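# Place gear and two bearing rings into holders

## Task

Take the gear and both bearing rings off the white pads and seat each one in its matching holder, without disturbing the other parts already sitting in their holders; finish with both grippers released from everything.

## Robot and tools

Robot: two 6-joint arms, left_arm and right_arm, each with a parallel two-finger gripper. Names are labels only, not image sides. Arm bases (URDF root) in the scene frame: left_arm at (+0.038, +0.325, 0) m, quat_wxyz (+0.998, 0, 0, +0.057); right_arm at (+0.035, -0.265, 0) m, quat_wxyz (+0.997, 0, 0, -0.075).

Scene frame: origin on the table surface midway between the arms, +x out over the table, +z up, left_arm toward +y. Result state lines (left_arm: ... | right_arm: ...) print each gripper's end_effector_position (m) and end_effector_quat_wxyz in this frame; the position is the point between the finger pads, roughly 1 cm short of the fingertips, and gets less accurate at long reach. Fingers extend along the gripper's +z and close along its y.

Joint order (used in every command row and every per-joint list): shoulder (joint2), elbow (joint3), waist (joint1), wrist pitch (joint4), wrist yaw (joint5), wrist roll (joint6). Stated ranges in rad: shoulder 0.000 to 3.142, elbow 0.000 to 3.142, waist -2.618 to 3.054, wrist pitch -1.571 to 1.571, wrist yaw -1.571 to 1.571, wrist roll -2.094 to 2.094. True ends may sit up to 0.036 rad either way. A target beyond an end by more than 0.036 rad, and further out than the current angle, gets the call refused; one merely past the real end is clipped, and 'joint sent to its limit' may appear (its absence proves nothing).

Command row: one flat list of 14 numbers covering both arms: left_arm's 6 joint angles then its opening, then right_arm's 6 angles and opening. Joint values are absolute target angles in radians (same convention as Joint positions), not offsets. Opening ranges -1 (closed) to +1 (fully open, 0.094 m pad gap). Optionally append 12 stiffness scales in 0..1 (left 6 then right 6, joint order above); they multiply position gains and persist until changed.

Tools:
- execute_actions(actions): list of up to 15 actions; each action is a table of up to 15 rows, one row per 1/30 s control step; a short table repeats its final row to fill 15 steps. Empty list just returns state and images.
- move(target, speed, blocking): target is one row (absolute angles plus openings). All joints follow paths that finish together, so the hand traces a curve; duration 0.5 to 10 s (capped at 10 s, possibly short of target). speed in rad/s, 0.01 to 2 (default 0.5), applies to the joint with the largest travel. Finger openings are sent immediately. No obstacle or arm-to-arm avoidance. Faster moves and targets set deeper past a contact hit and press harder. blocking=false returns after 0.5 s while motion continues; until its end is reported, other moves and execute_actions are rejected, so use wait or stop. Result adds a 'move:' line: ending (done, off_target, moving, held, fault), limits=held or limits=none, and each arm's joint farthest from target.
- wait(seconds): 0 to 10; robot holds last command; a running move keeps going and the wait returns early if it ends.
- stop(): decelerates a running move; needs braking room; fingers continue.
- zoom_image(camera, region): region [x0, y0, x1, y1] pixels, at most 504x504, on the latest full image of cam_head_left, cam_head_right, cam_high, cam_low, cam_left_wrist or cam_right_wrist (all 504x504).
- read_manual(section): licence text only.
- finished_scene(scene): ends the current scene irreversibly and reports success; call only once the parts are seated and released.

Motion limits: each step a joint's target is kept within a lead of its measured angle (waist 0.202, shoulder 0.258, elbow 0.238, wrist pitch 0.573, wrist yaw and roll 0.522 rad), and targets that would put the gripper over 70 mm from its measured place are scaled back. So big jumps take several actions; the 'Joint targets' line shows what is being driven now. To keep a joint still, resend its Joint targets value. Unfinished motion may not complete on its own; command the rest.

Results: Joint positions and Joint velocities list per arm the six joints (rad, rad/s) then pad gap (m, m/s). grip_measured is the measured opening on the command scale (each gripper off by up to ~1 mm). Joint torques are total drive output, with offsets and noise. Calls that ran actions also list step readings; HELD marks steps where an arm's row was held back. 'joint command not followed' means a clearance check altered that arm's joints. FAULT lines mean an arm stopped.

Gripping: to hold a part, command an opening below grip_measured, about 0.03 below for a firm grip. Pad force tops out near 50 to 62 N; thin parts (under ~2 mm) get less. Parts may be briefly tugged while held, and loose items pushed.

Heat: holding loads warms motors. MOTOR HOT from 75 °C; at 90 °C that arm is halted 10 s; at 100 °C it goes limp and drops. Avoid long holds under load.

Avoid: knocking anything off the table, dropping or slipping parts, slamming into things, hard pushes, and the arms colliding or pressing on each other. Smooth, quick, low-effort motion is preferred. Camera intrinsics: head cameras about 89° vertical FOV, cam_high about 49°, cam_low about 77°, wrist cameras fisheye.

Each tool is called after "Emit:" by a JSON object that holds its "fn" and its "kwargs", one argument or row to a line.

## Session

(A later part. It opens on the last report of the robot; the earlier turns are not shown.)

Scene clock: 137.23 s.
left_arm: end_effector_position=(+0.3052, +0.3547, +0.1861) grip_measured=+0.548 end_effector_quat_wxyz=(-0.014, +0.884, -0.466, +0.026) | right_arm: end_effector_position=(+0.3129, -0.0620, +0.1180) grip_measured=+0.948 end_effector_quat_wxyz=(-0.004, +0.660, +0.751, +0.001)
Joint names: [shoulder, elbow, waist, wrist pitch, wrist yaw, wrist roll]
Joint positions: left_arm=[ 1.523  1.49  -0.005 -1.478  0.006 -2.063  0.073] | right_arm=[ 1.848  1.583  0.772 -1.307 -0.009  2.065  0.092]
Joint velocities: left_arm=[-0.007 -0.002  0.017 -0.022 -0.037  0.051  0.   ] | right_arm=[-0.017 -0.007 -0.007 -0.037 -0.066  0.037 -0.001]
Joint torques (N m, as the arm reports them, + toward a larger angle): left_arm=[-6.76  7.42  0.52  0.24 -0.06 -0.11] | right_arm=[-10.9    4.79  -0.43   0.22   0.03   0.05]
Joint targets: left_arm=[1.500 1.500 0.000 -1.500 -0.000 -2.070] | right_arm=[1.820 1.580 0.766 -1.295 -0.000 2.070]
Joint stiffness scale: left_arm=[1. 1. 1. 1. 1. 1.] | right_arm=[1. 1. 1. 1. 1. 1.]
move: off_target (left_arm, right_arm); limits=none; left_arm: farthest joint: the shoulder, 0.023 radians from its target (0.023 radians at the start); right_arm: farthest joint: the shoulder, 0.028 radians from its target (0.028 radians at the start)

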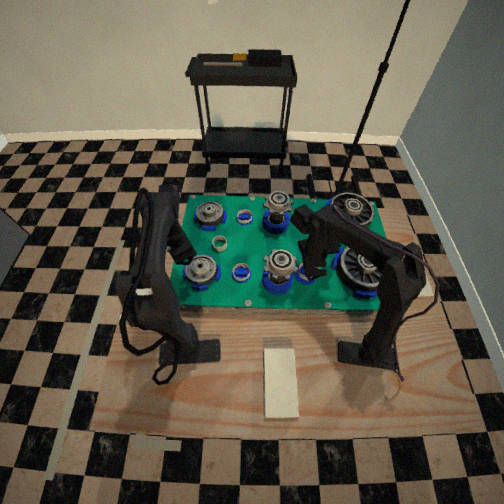

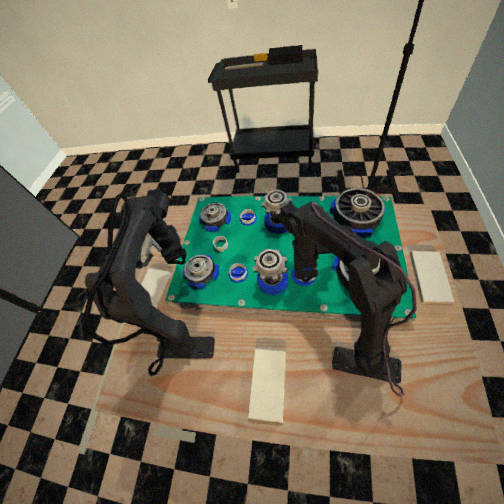

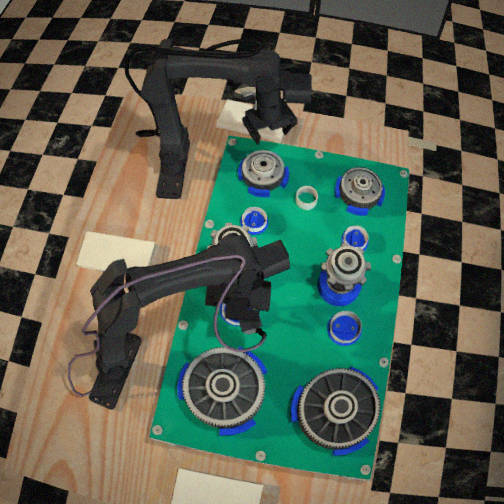

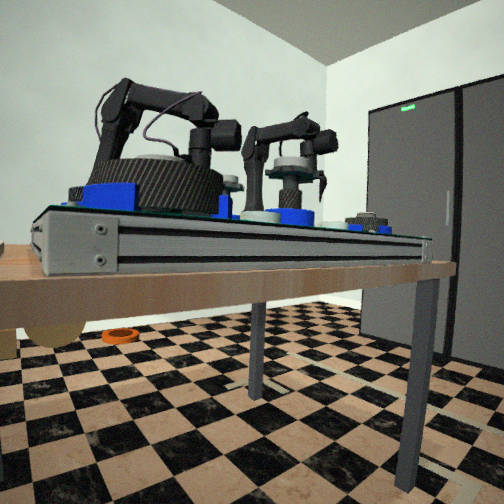

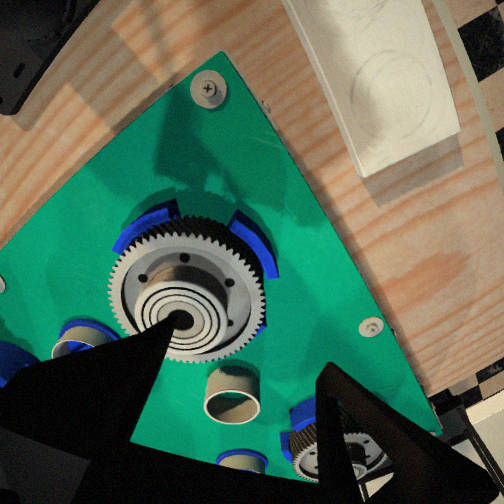

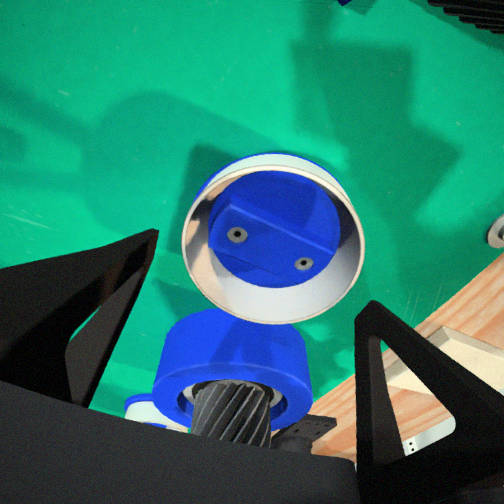

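Emit:
{"fn": "execute_actions", "kwargs": {
  "actions": []
}}

Scene clock: 138.37 s.
left_arm: end_effector_position=(+0.3052, +0.3547, +0.1861) grip_measured=+0.548 end_effector_quat_wxyz=(-0.014, +0.884, -0.466, +0.026) | right_arm: end_effector_position=(+0.3130, -0.0620, +0.1180) grip_measured=+0.948 end_effector_quat_wxyz=(-0.004, +0.660, +0.751, +0.001)
Joint names: [shoulder, elbow, waist, wrist pitch, wrist yaw, wrist roll]
Joint positions: left_arm=[ 1.523  1.49  -0.005 -1.478  0.006 -2.063  0.073] | right_arm=[ 1.848  1.583  0.772 -1.307 -0.009  2.065  0.092]
Joint velocities: left_arm=[ 0.002 -0.007 -0.017 -0.022 -0.022 -0.037  0.001] | right_arm=[-0.017 -0.012  0.007 -0.007 -0.022  0.022  0.001]
Joint torques (N m, as the arm reports them, + toward a larger angle): left_arm=[-6.7   7.38  0.51  0.22 -0.07 -0.1 ] | right_arm=[-10.91   4.83  -0.52   0.23   0.04   0.04]
Joint targets: left_arm=[1.500 1.500 0.000 -1.500 -0.000 -2.070] | right_arm=[1.820 1.580 0.766 -1.295 0.000 2.070]
Joint stiffness scale: left_arm=[1. 1. 1. 1. 1. 1.] | right_arm=[1. 1. 1. 1. 1. 1.]

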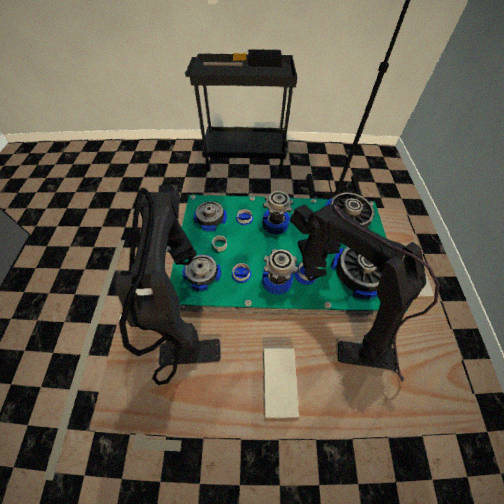

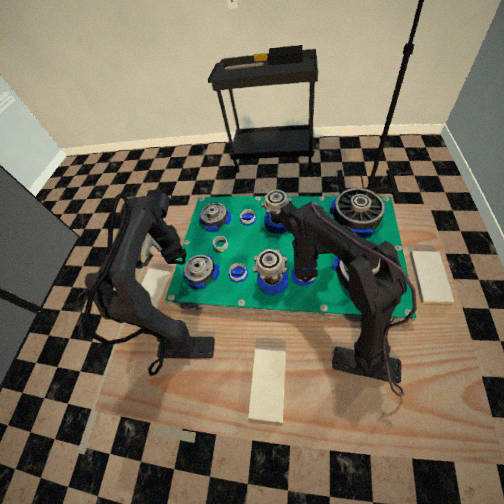

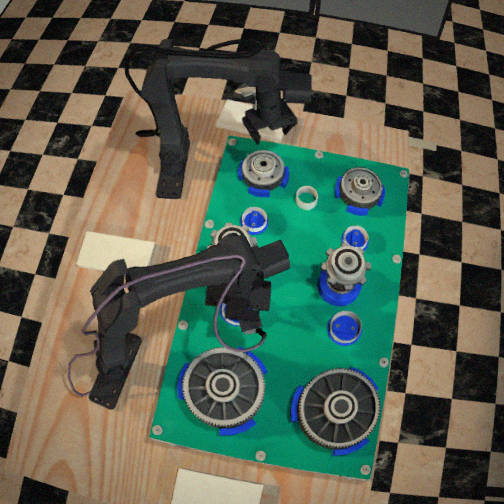

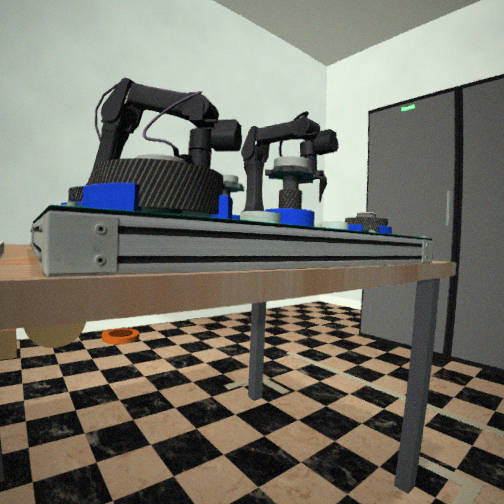

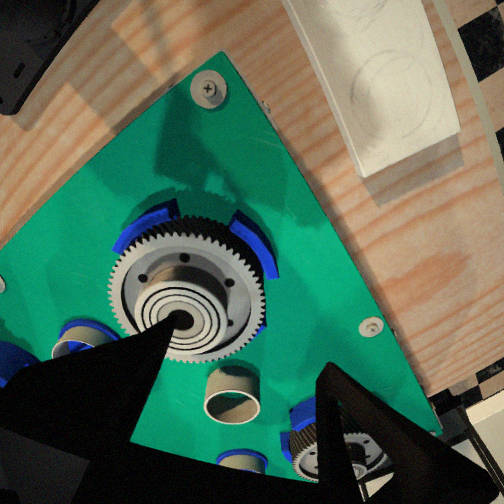

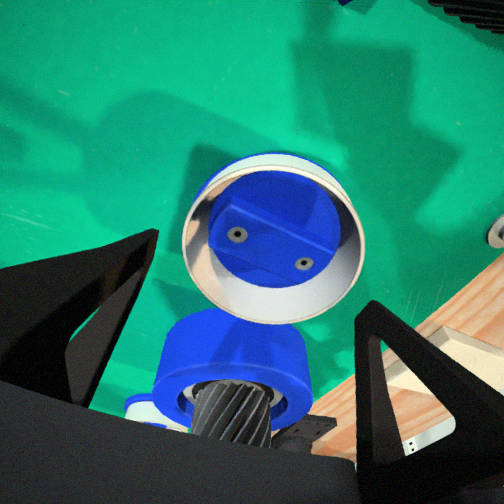

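Emit:
{"fn": "execute_actions", "kwargs": {
  "actions": [
    [[1.5,1.5,0,-1.5,0,-2.07,0.55,1.82,1.58,0.752,-1.295,0,2.07,0.95]],
    [[1.5,1.5,0,-1.5,0,-2.07,0.55,1.82,1.565,0.752,-1.28,0,2.07,0.95],[1.5,1.5,0,-1.5,0,-2.07,0.55,1.82,1.555,0.752,-1.272,0,2.07,0.95],[1.5,1.5,0,-1.5,0,-2.07,0.55,1.82,1.545,0.752,-1.263,0,2.07,0.95],[1.5,1.5,0,-1.5,0,-2.07,0.55,1.82,1.54,0.752,-1.258,0,2.07,0.95]]
  ]
}}

Scene clock: 139.73 s.
left_arm: end_effector_position=(+0.3052, +0.3547, +0.1861) grip_measured=+0.548 end_effector_quat_wxyz=(-0.014, +0.884, -0.466, +0.026) | right_arm: end_effector_position=(+0.3141, -0.0667, +0.1077) grip_measured=+0.948 end_effector_quat_wxyz=(-0.005, +0.665, +0.747, -0.002)
Joint names: [shoulder, elbow, waist, wrist pitch, wrist yaw, wrist roll]
Joint positions: left_arm=[ 1.523  1.49  -0.005 -1.478  0.006 -2.063  0.073] | right_arm=[ 1.848  1.542  0.759 -1.271 -0.009  2.065  0.092]
Joint velocities: left_arm=[ 0.007  0.002  0.002  0.037  0.051 -0.051 -0.001] | right_arm=[-0.002  0.022 -0.012  0.066 -0.007  0.022 -0.001]
Joint torques (N m, as the arm reports them, + toward a larger angle): left_arm=[-6.68  7.34  0.51  0.21 -0.08 -0.1 ] | right_arm=[-10.98   4.84  -0.59   0.22   0.02   0.03]
Joint targets: left_arm=[1.500 1.500 0.000 -1.500 0.000 -2.070] | right_arm=[1.820 1.540 0.752 -1.258 -0.000 2.070]
Joint stiffness scale: left_arm=[1. 1. 1. 1. 1. 1.] | right_arm=[1. 1. 1. 1. 1. 1.]
Step readings (joint positions; steps 1 to 15: 1st action; 16 to 30: 2nd action):
0: left_arm=[1.523 1.490 -0.005 -1.478 0.006 -2.063] | right_arm=[1.848 1.583 0.772 -1.307 -0.009 2.065]
1: left_arm=[1.523 1.490 -0.005 -1.478 0.006 -2.063] | right_arm=[1.848 1.583 0.771 -1.307 -0.009 2.065]
2: left_arm=[1.523 1.490 -0.005 -1.478 0.006 -2.063] | right_arm=[1.848 1.583 0.769 -1.307 -0.009 2.065]
4: left_arm=[1.523 1.490 -0.005 -1.478 0.006 -2.063] | right_arm=[1.848 1.583 0.764 -1.307 -0.009 2.065]
8: left_arm=[1.523 1.490 -0.005 -1.478 0.006 -2.063] | right_arm=[1.848 1.583 0.759 -1.307 -0.009 2.065]
15: left_arm=[1.523 1.490 -0.005 -1.478 0.006 -2.063] | right_arm=[1.848 1.583 0.759 -1.307 -0.009 2.065]
16: left_arm=[1.523 1.490 -0.005 -1.478 0.006 -2.063] | right_arm=[1.848 1.581 0.759 -1.304 -0.009 2.065]
17: left_arm=[1.523 1.490 -0.005 -1.478 0.006 -2.063] | right_arm=[1.848 1.577 0.759 -1.300 -0.009 2.065]
19: left_arm=[1.523 1.490 -0.005 -1.478 0.006 -2.063] | right_arm=[1.848 1.562 0.759 -1.288 -0.009 2.065]
23: left_arm=[1.523 1.490 -0.005 -1.478 0.006 -2.063] | right_arm=[1.848 1.542 0.759 -1.280 -0.009 2.065]
30: Joint positions above

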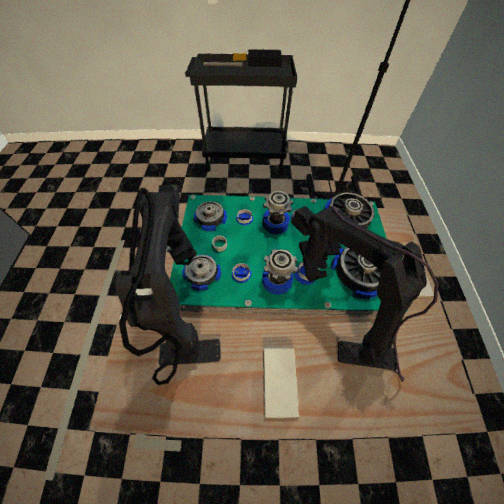

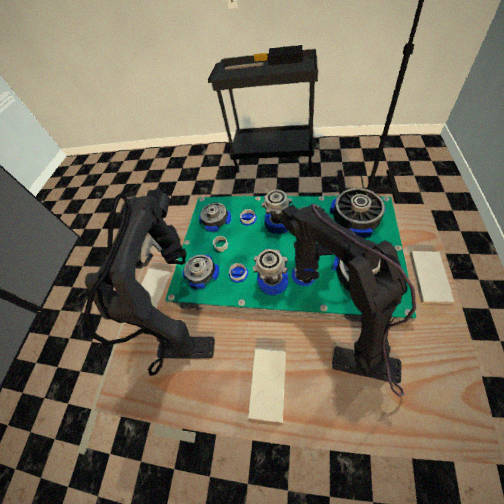

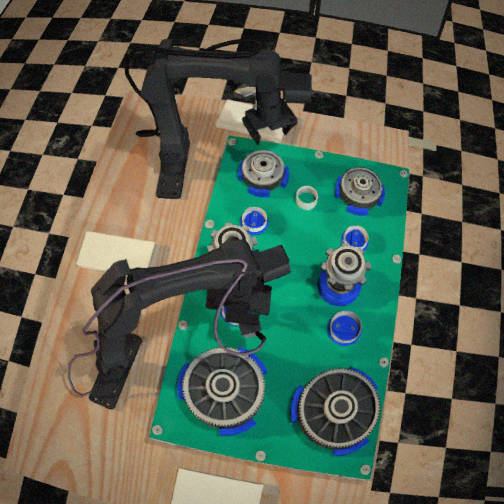

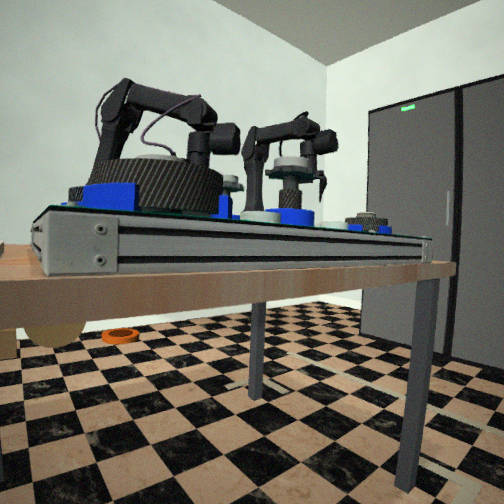

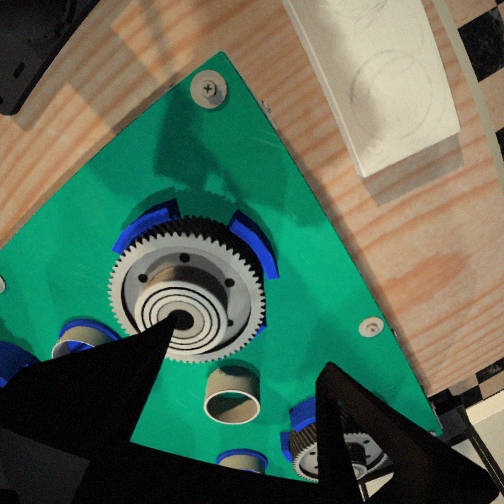

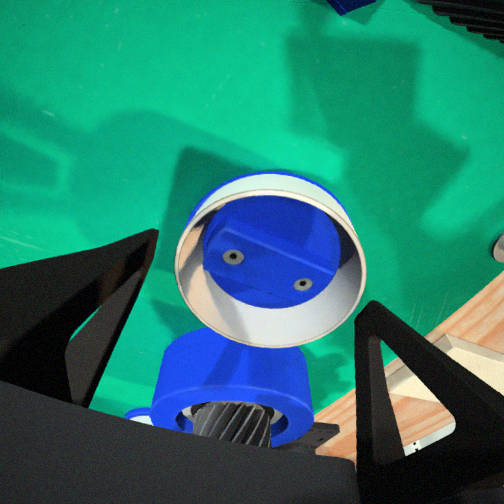

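Emit:
{"fn": "execute_actions", "kwargs": {
  "actions": [
    [[1.5,1.5,0,-1.5,0,-2.07,0.55,1.815,1.53,0.748,-1.25,0,2.07,0.95],[1.5,1.5,0,-1.5,0,-2.07,0.55,1.812,1.52,0.748,-1.243,0,2.07,0.95],[1.5,1.5,0,-1.5,0,-2.07,0.55,1.812,1.51,0.748,-1.236,0,2.07,0.95],[1.5,1.5,0,-1.5,0,-2.07,0.55,1.812,1.50,0.748,-1.228,0,2.07,0.95],[1.5,1.5,0,-1.5,0,-2.07,0.55,1.812,1.495,0.748,-1.222,0,2.07,0.95]],
    [[1.5,1.5,0,-1.5,0,-2.07,0.55,1.812,1.495,0.748,-1.222,0,2.07,0.75],[1.5,1.5,0,-1.5,0,-2.07,0.55,1.812,1.495,0.748,-1.222,0,2.07,0.7],[1.5,1.5,0,-1.5,0,-2.07,0.55,1.812,1.495,0.748,-1.222,0,2.07,0.65]]
  ]
}}

Scene clock: 142.03 s.
left_arm: end_effector_position=(+0.3052, +0.3547, +0.1861) grip_measured=+0.548 end_effector_quat_wxyz=(-0.014, +0.884, -0.466, +0.026) | right_arm: end_effector_position=(+0.3131, -0.0685, +0.0991) grip_measured=+0.652 end_effector_quat_wxyz=(-0.004, +0.666, +0.746, -0.000)
Joint names: [shoulder, elbow, waist, wrist pitch, wrist yaw, wrist roll]
Joint positions: left_arm=[ 1.523  1.49  -0.005 -1.478  0.006 -2.063  0.073] | right_arm=[ 1.84   1.498  0.757 -1.231 -0.008  2.065  0.078]
Joint velocities: left_arm=[-0.007  0.007 -0.007  0.066 -0.037 -0.051  0.   ] | right_arm=[-0.002  0.002  0.007  0.037 -0.051 -0.051 -0.   ]
Joint torques (N m, as the arm reports them, + toward a larger angle): left_arm=[-6.73  7.33  0.42  0.21 -0.08 -0.11] | right_arm=[-10.85   4.73  -0.81   0.2    0.03   0.05]
Joint targets: left_arm=[1.500 1.500 0.000 -1.500 -0.000 -2.070] | right_arm=[1.812 1.495 0.748 -1.222 0.000 2.070]
Joint stiffness scale: left_arm=[1. 1. 1. 1. 1. 1.] | right_arm=[1. 1. 1. 1. 1. 1.]
Step readings (joint positions; steps 1 to 15: 1st action; 16 to 30: 2nd action):
0: left_arm=[1.523 1.490 -0.005 -1.478 0.006 -2.063] | right_arm=[1.848 1.542 0.759 -1.270 -0.009 2.065]
1: left_arm=[1.523 1.490 -0.005 -1.478 0.006 -2.063] | right_arm=[1.848 1.542 0.759 -1.269 -0.009 2.065]
2: left_arm=[1.523 1.490 -0.005 -1.478 0.006 -2.063] | right_arm=[1.847 1.540 0.759 -1.265 -0.009 2.065]
4: left_arm=[1.523 1.490 -0.005 -1.478 0.006 -2.063] | right_arm=[1.842 1.525 0.759 -1.255 -0.009 2.065]
8: left_arm=[1.523 1.490 -0.005 -1.478 0.006 -2.063] | right_arm=[1.840 1.500 0.759 -1.245 -0.009 2.065]
15: left_arm=[1.523 1.490 -0.005 -1.478 0.006 -2.063] | right_arm=[1.840 1.498 0.759 -1.236 -0.009 2.065]
16: left_arm=[1.523 1.490 -0.005 -1.478 0.006 -2.063] | right_arm=[1.840 1.498 0.759 -1.236 -0.009 2.065]
17: left_arm=[1.523 1.490 -0.005 -1.478 0.006 -2.063] | right_arm=[1.840 1.498 0.759 -1.235 -0.009 2.065]
19: left_arm=[1.523 1.490 -0.005 -1.478 0.006 -2.063] | right_arm=[1.840 1.498 0.758 -1.231 -0.008 2.065]
23: left_arm=[1.523 1.490 -0.005 -1.478 0.006 -2.063] | right_arm=[1.840 1.498 0.757 -1.231 -0.008 2.065]
30: Joint positions above

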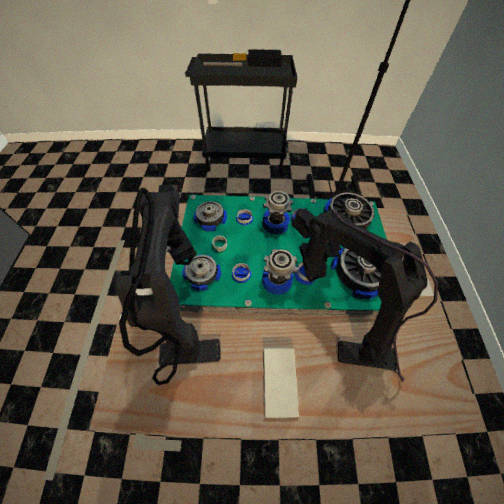

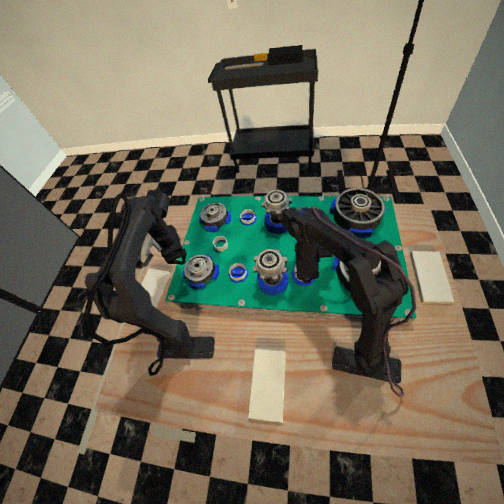

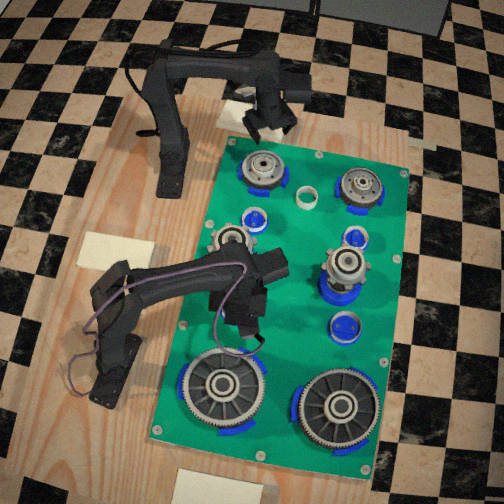

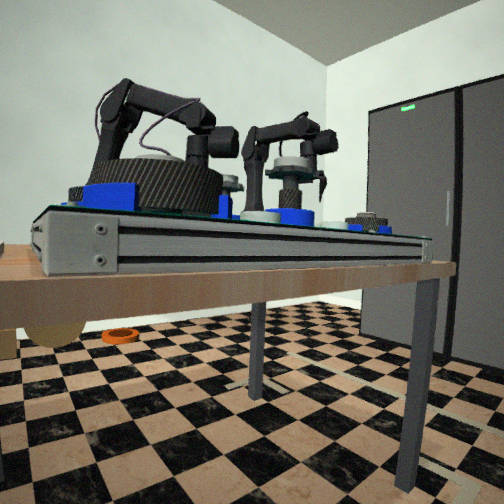

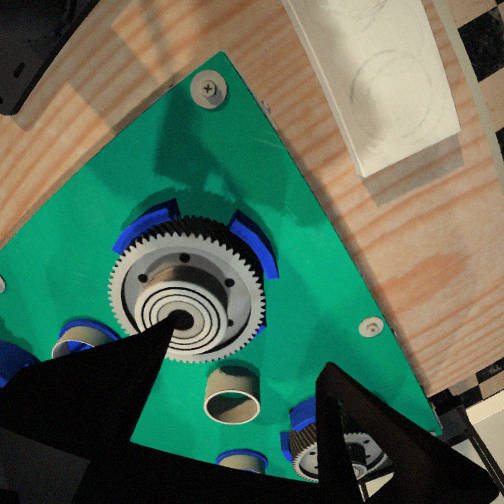

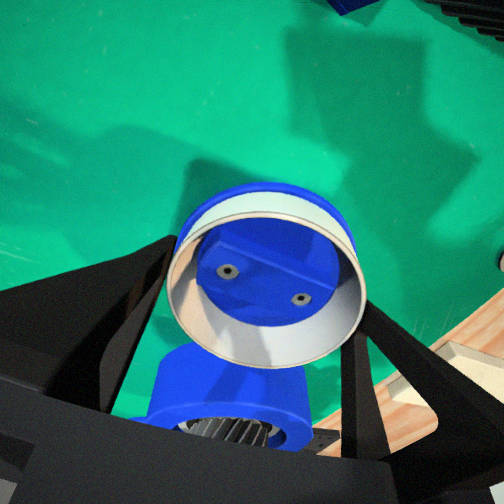

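Emit:
{"fn": "execute_actions", "kwargs": {
  "actions": [
    [[1.5,1.5,0,-1.5,0,-2.07,0.55,1.812,1.495,0.752,-1.222,0,2.07,0.6],[1.5,1.5,0,-1.5,0,-2.07,0.55,1.812,1.495,0.752,-1.222,0,2.07,0.58],[1.5,1.5,0,-1.5,0,-2.07,0.55,1.812,1.495,0.752,-1.222,0,2.07,0.55]]
  ]
}}

Emit:
{"fn": "zoom_image", "kwargs": {
  "camera": "cam_right_wrist",
  "region": [140, 160, 400, 400]
}}

Scene clock: 142.90 s.
left_arm: end_effector_position=(+0.3052, +0.3547, +0.1861) grip_measured=+0.548 end_effector_quat_wxyz=(-0.014, +0.884, -0.466, +0.026) | right_arm: end_effector_position=(+0.3131, -0.0685, +0.0991) grip_measured=+0.573 end_effector_quat_wxyz=(-0.004, +0.666, +0.746, -0.000)
Joint names: [shoulder, elbow, waist, wrist pitch, wrist yaw, wrist roll]
Joint positions: left_arm=[ 1.523  1.49  -0.005 -1.478  0.006 -2.063  0.073] | right_arm=[ 1.84   1.498  0.757 -1.231 -0.008  2.065  0.074]
Joint velocities: left_arm=[-0.002  0.002  0.007  0.037  0.022 -0.022  0.   ] | right_arm=[ 0.007  0.002 -0.012 -0.095 -0.007  0.007  0.   ]
Joint torques (N m, as the arm reports them, + toward a larger angle): left_arm=[-6.73  7.4   0.47  0.21 -0.08 -0.11] | right_arm=[-10.81   4.8   -0.4    0.19   0.04   0.04]
Joint targets: left_arm=[1.500 1.500 -0.000 -1.500 -0.000 -2.070] | right_arm=[1.812 1.495 0.752 -1.222 0.000 2.070]
Joint stiffness scale: left_arm=[1. 1. 1. 1. 1. 1.] | right_arm=[1. 1. 1. 1. 1. 1.]
Step readings (joint positions):
0: left_arm=[1.523 1.490 -0.005 -1.478 0.006 -2.063] | right_arm=[1.840 1.498 0.757 -1.231 -0.008 2.065]
1: left_arm=[1.523 1.490 -0.005 -1.478 0.006 -2.063] | right_arm=[1.840 1.498 0.757 -1.231 -0.008 2.065]
2: left_arm=[1.523 1.490 -0.005 -1.478 0.006 -2.063] | right_arm=[1.840 1.498 0.757 -1.231 -0.008 2.065]
4: left_arm=[1.523 1.490 -0.005 -1.478 0.006 -2.063] | right_arm=[1.840 1.498 0.757 -1.231 -0.008 2.065]
8: left_arm=[1.523 1.490 -0.005 -1.478 0.006 -2.063] | right_arm=[1.840 1.498 0.757 -1.231 -0.008 2.065]
15: Joint positions above

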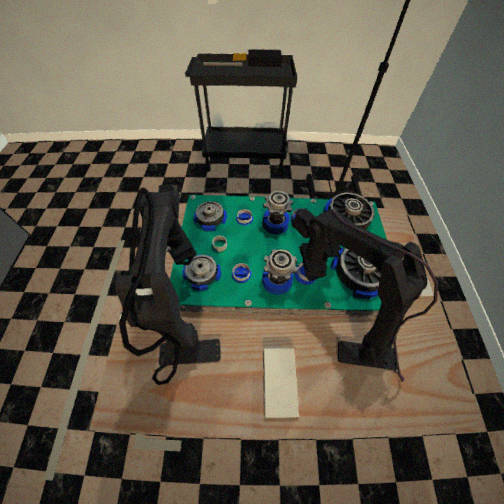

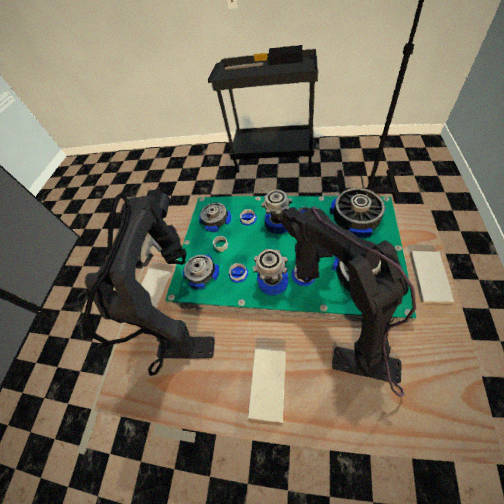

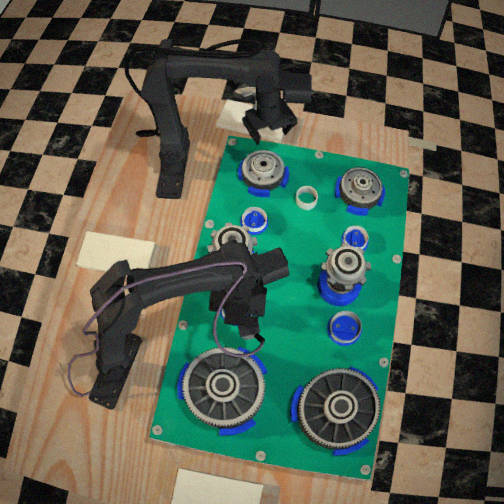

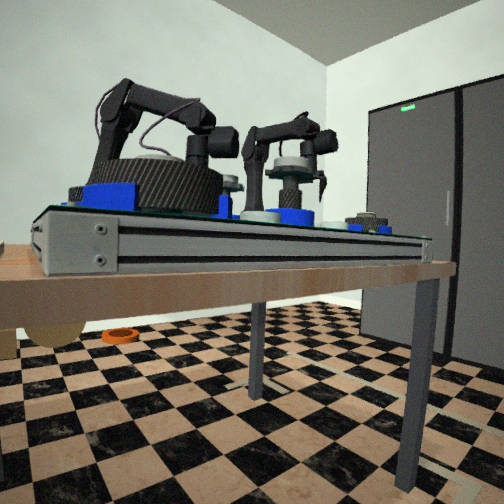

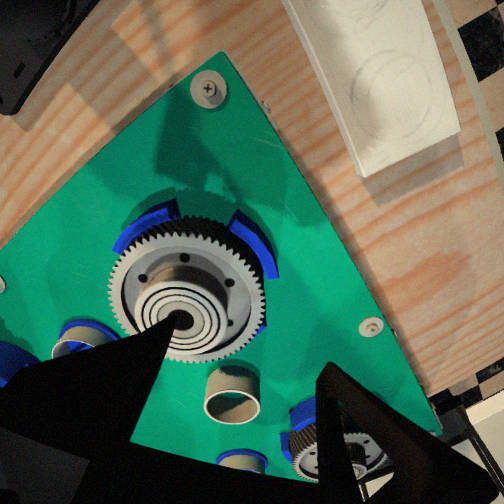

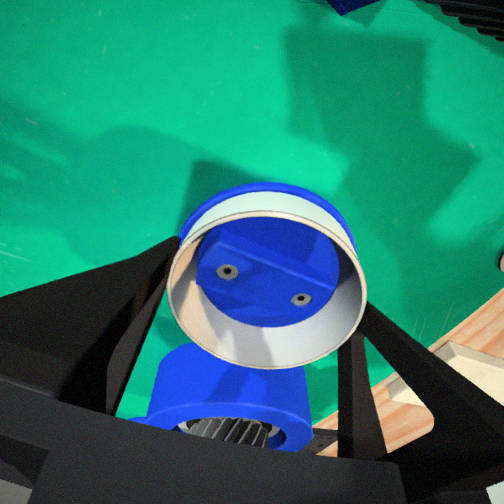

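Region (140, 160, 400, 400) of cam_right_wrist's 504x504 image, scaled by 1.938, with more detail than that image has; it fills the top 465 rows of this view, and the rest is white.

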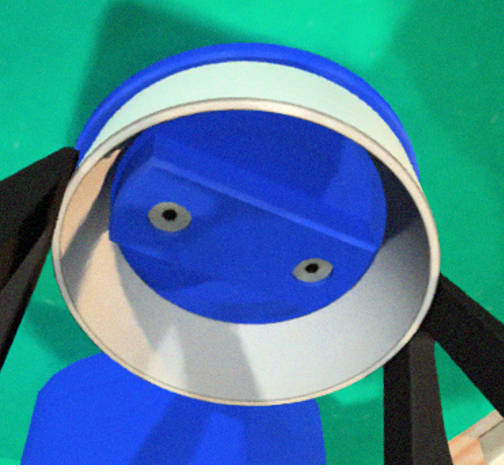

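Emit:
{"fn": "execute_actions", "kwargs": {
  "actions": [
    [[1.5,1.5,0,-1.5,0,-2.07,0.55,1.812,1.495,0.757,-1.222,0,2.07,0.95]],
    [[1.5,1.5,0,-1.5,0,-2.07,0.55,1.82,1.55,0.757,-1.265,0,2.07,0.95],[1.5,1.5,0,-1.5,0,-2.07,0.55,1.82,1.58,0.757,-1.295,0,2.07,0.95],[1.5,1.5,0,-1.5,0,-2.07,0.55,1.82,1.61,0.757,-1.325,0,2.07,0.95],[1.5,1.5,0,-1.5,0,-2.07,0.55,1.82,1.64,0.757,-1.355,0,2.07,0.95],[1.5,1.5,0,-1.5,0,-2.07,0.55,1.82,1.67,0.757,-1.385,0,2.07,0.95],[1.5,1.5,0,-1.5,0,-2.07,0.55,1.82,1.70,0.757,-1.415,0,2.07,0.95],[1.5,1.5,0,-1.5,0,-2.07,0.55,1.82,1.73,0.757,-1.445,0,2.07,0.95],[1.5,1.5,0,-1.5,0,-2.07,0.55,1.82,1.76,0.757,-1.475,0,2.07,0.95],[1.5,1.5,0,-1.5,0,-2.07,0.55,1.82,1.80,0.757,-1.515,0,2.07,0.95]]
  ]
}}

Emit:
{"fn": "move", "kwargs": {
  "target": [1.5,1.5,0,-1.5,0,-2.07,0.55,1.3,1.6,0.6,-1.5,0,2.07,0.95],
  "speed": 0.8
}}

Emit:
{"fn": "zoom_image", "kwargs": {
  "camera": "cam_high",
  "region": [180, 140, 420, 380]
}}

Scene clock: 144.73 s.
left_arm: end_effector_position=(+0.3052, +0.3547, +0.1861) grip_measured=+0.548 end_effector_quat_wxyz=(-0.014, +0.884, -0.466, +0.026) | right_arm: end_effector_position=(+0.3218, -0.0624, +0.1733) grip_measured=+0.948 end_effector_quat_wxyz=(+0.003, +0.666, +0.745, +0.031)
Joint names: [shoulder, elbow, waist, wrist pitch, wrist yaw, wrist roll]
Joint positions: left_arm=[ 1.523  1.49  -0.005 -1.478  0.006 -2.063  0.073] | right_arm=[ 1.832  1.782  0.757 -1.459 -0.008  2.065  0.092]
Joint velocities: left_arm=[ 0.017 -0.017 -0.002 -0.037  0.007 -0.051  0.   ] | right_arm=[-0.002 -0.012 -0.022 -0.242 -0.051  0.007 -0.001]
Joint torques (N m, as the arm reports them, + toward a larger angle): left_arm=[-6.68  7.35  0.48  0.22 -0.08 -0.1 ] | right_arm=[-9.4   6.32  0.02  0.07  0.04  0.03]
Joint targets: left_arm=[1.500 1.500 0.000 -1.500 0.000 -2.070] | right_arm=[1.820 1.800 0.757 -1.515 -0.000 2.070]
Joint stiffness scale: left_arm=[1. 1. 1. 1. 1. 1.] | right_arm=[1. 1. 1. 1. 1. 1.]
Step readings (joint positions; steps 1 to 15: 1st action; 16 to 30: 2nd action):
0: left_arm=[1.523 1.490 -0.005 -1.478 0.006 -2.063] | right_arm=[1.840 1.498 0.757 -1.231 -0.008 2.065]
1: left_arm=[1.523 1.490 -0.005 -1.478 0.006 -2.063] | right_arm=[1.840 1.498 0.757 -1.231 -0.008 2.065]
2: left_arm=[1.523 1.490 -0.005 -1.478 0.006 -2.063] | right_arm=[1.840 1.498 0.757 -1.231 -0.008 2.065]
4: left_arm=[1.523 1.490 -0.005 -1.478 0.006 -2.063] | right_arm=[1.840 1.498 0.757 -1.231 -0.008 2.065]
8: left_arm=[1.523 1.490 -0.005 -1.478 0.006 -2.063] | right_arm=[1.840 1.498 0.757 -1.231 -0.008 2.065]
15: left_arm=[1.523 1.490 -0.005 -1.478 0.006 -2.063] | right_arm=[1.840 1.498 0.757 -1.231 -0.008 2.065]
16: left_arm=[1.523 1.490 -0.005 -1.478 0.006 -2.063] | right_arm=[1.840 1.501 0.757 -1.234 -0.008 2.065]
17: left_arm=[1.523 1.490 -0.005 -1.478 0.006 -2.063] | right_arm=[1.840 1.511 0.757 -1.243 -0.008 2.065]
19: left_arm=[1.523 1.490 -0.005 -1.478 0.006 -2.063] | right_arm=[1.840 1.553 0.757 -1.273 -0.008 2.065]
23: left_arm=[1.523 1.490 -0.005 -1.478 0.006 -2.063] | right_arm=[1.840 1.682 0.757 -1.351 -0.008 2.065]
30: Joint positions above

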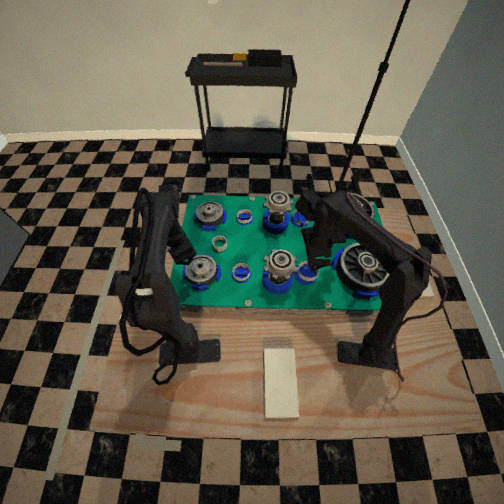

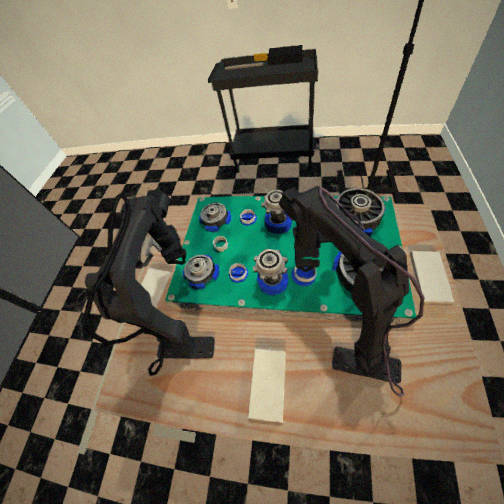

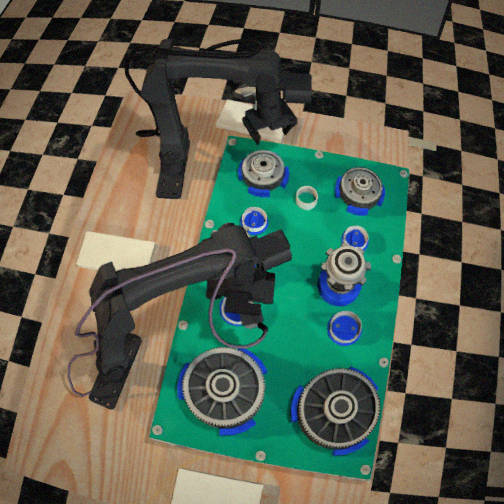

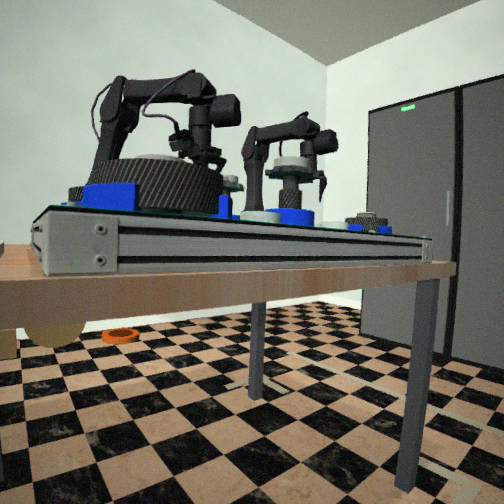

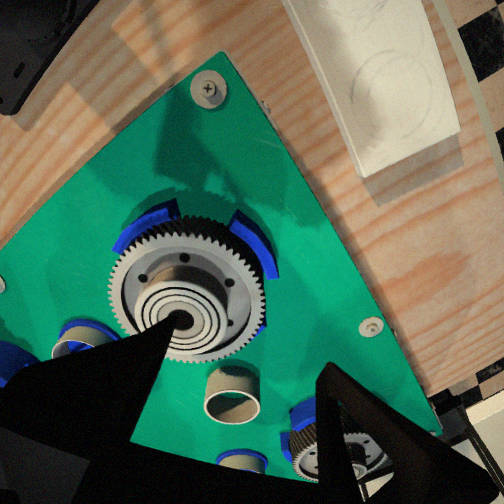

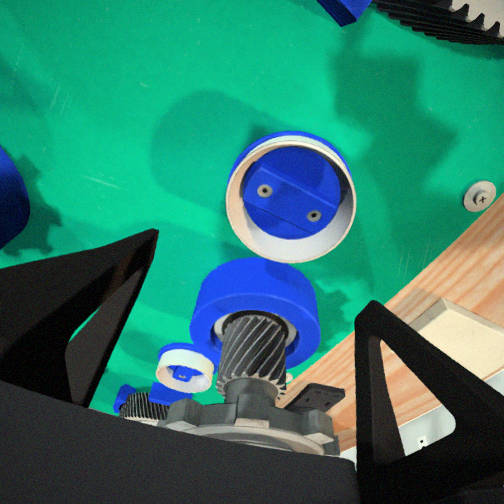

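Scene clock: 146.03 s.
left_arm: end_effector_position=(+0.3052, +0.3547, +0.1861) grip_measured=+0.548 end_effector_quat_wxyz=(-0.014, +0.884, -0.466, +0.026) | right_arm: end_effector_position=(+0.2671, -0.1471, +0.2713) grip_measured=+0.948 end_effector_quat_wxyz=(+0.053, +0.707, +0.682, +0.180)
Joint names: [shoulder, elbow, waist, wrist pitch, wrist yaw, wrist roll]
Joint positions: left_arm=[ 1.523  1.49  -0.005 -1.478  0.006 -2.063  0.073] | right_arm=[ 1.31   1.605  0.608 -1.489 -0.009  2.066  0.092]
Joint velocities: left_arm=[-0.007  0.002 -0.002  0.051 -0.007 -0.051  0.   ] | right_arm=[ 0.002  0.007 -0.032  0.081 -0.022  0.007  0.   ]
Joint torques (N m, as the arm reports them, + toward a larger angle): left_arm=[-6.7   7.35  0.48  0.22 -0.08 -0.11] | right_arm=[-4.18  4.5  -0.73  0.6   0.04  0.02]
Joint targets: left_arm=[1.500 1.500 -0.000 -1.500 -0.000 -2.070] | right_arm=[1.300 1.600 0.600 -1.500 -0.000 2.070]
Joint stiffness scale: left_arm=[1. 1. 1. 1. 1. 1.] | right_arm=[1. 1. 1. 1. 1. 1.]
move: off_target (left_arm); limits=none; left_arm: farthest joint: the shoulder, 0.023 radians from its target (0.023 radians at the start); right_arm: farthest joint: the wrist pitch, 0.011 radians from its target (0.041 radians at the start)

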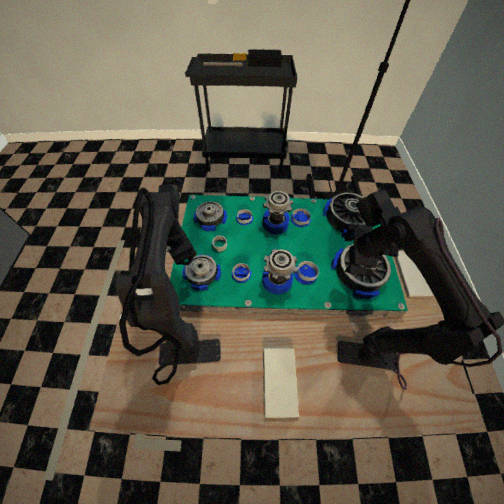

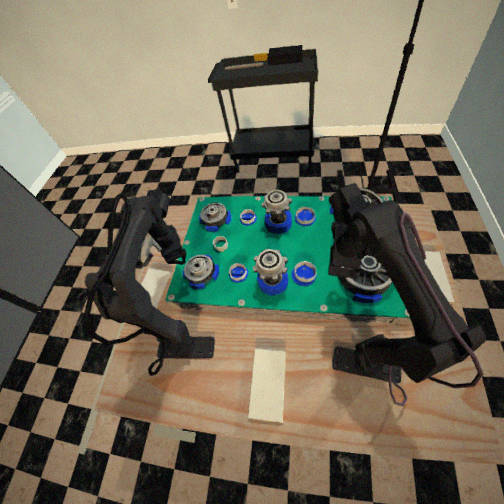

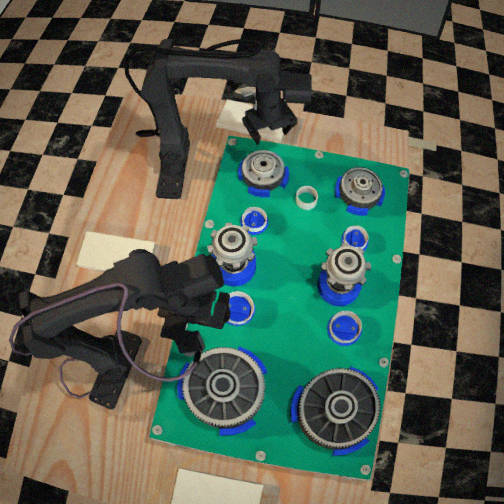

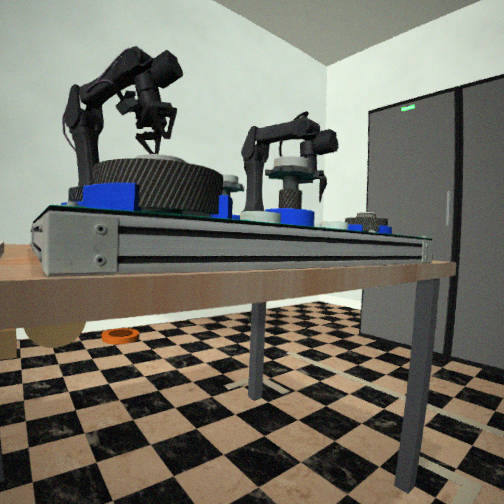

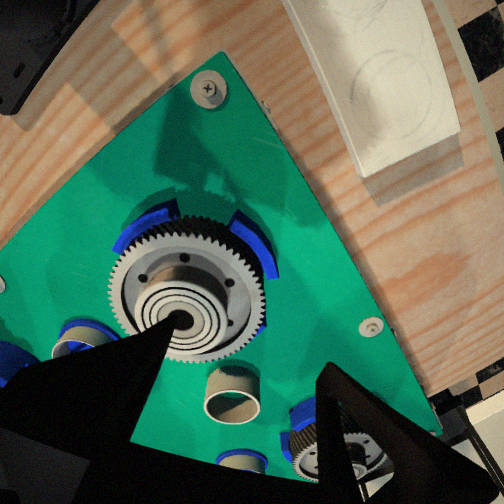

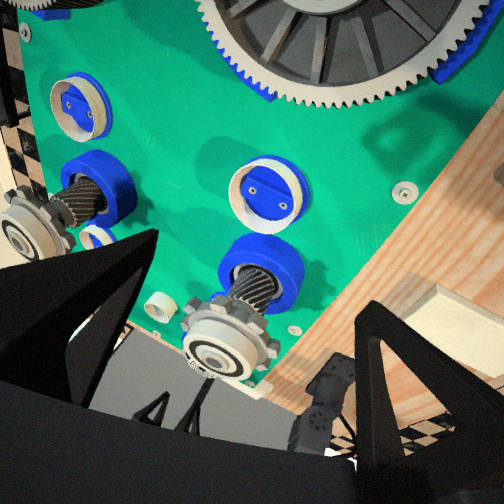

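Region (180, 140, 420, 380) of cam_high's 504x504 image, scaled by 2.100, with more detail than that image has.

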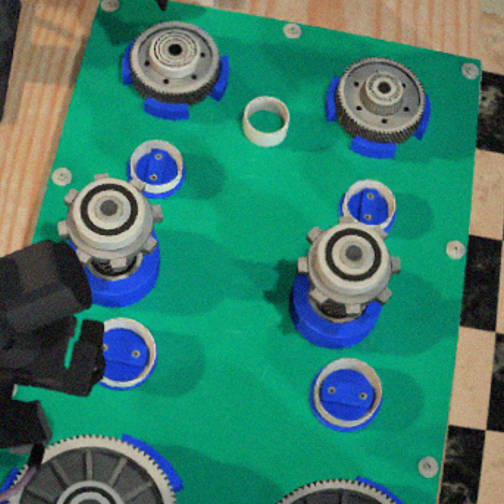

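Emit:
{"fn": "zoom_image", "kwargs": {
  "camera": "cam_head_right",
  "region": [220, 190, 340, 310]
}}

Region (220, 190, 340, 310) of cam_head_right's 504x504 image, scaled by 4.200, with more detail than that image has.

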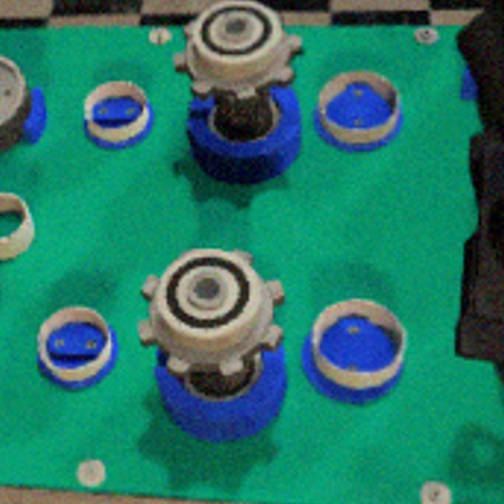

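Emit:
{"fn": "move", "kwargs": {
  "target": [1.5,1.5,0,-1.5,0,-2.07,0.55,1.842,1.76,0.765,-1.48,0,2.07,0.95],
  "speed": 0.8
}}

Scene clock: 147.93 s.
left_arm: end_effector_position=(+0.3052, +0.3547, +0.1861) grip_measured=+0.548 end_effector_quat_wxyz=(-0.014, +0.884, -0.466, +0.026) | right_arm: end_effector_position=(+0.3090, -0.0700, +0.1529) grip_measured=+0.948 end_effector_quat_wxyz=(-0.008, +0.665, +0.746, -0.016)
Joint names: [shoulder, elbow, waist, wrist pitch, wrist yaw, wrist roll]
Joint positions: left_arm=[ 1.523  1.49  -0.005 -1.478  0.006 -2.063  0.073] | right_arm=[ 1.856  1.732  0.76  -1.481 -0.009  2.066  0.092]
Joint velocities: left_arm=[ 0.017 -0.002  0.002 -0.066  0.022 -0.037  0.   ] | right_arm=[-0.012 -0.002  0.007  0.022  0.007 -0.095  0.   ]
Joint torques (N m, as the arm reports them, + toward a larger angle): left_arm=[-6.72  7.36  0.43  0.21 -0.09 -0.1 ] | right_arm=[-9.69  6.82  0.41  0.07  0.03  0.03]
Joint targets: left_arm=[1.500 1.500 -0.000 -1.500 -0.000 -2.070] | right_arm=[1.842 1.760 0.765 -1.480 -0.000 2.070]
Joint stiffness scale: left_arm=[1. 1. 1. 1. 1. 1.] | right_arm=[1. 1. 1. 1. 1. 1.]
move: off_target (left_arm, right_arm); limits=none; left_arm: farthest joint: the shoulder, 0.023 radians from its target (0.023 radians at the start); right_arm: farthest joint: the elbow, 0.028 radians from its target (0.155 radians at the start)

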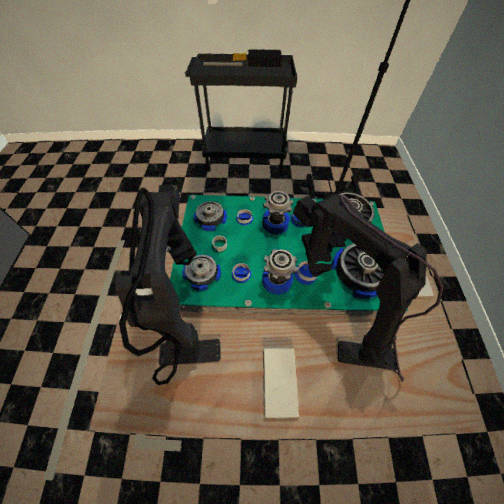

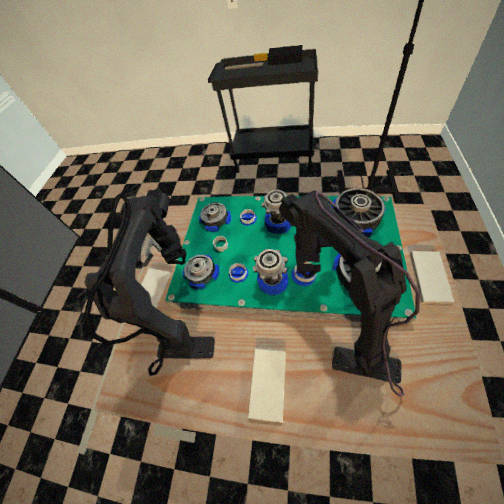

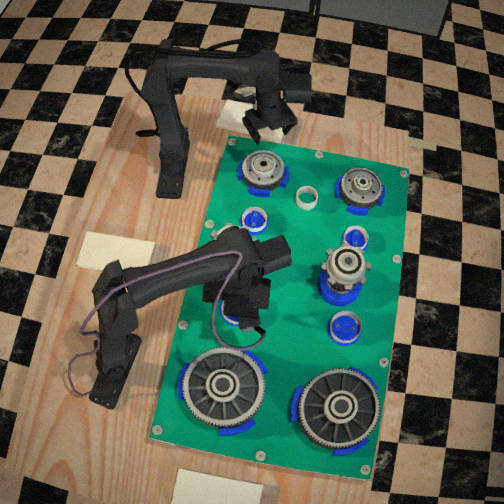

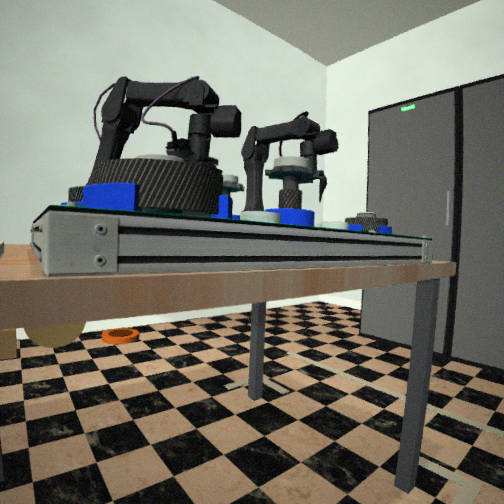

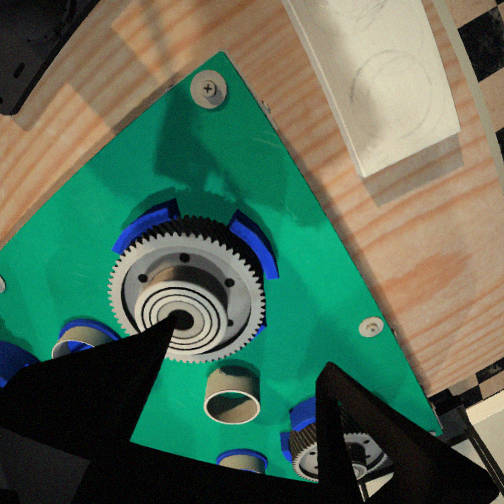

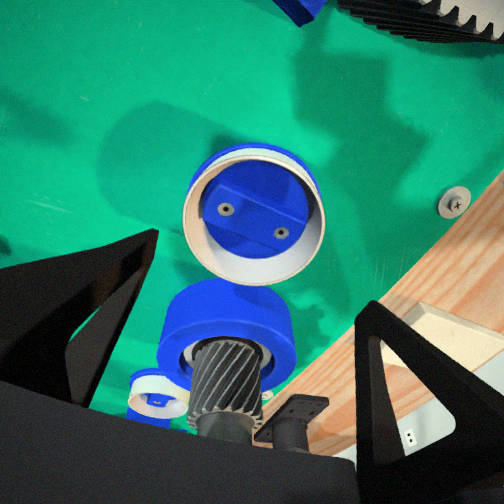

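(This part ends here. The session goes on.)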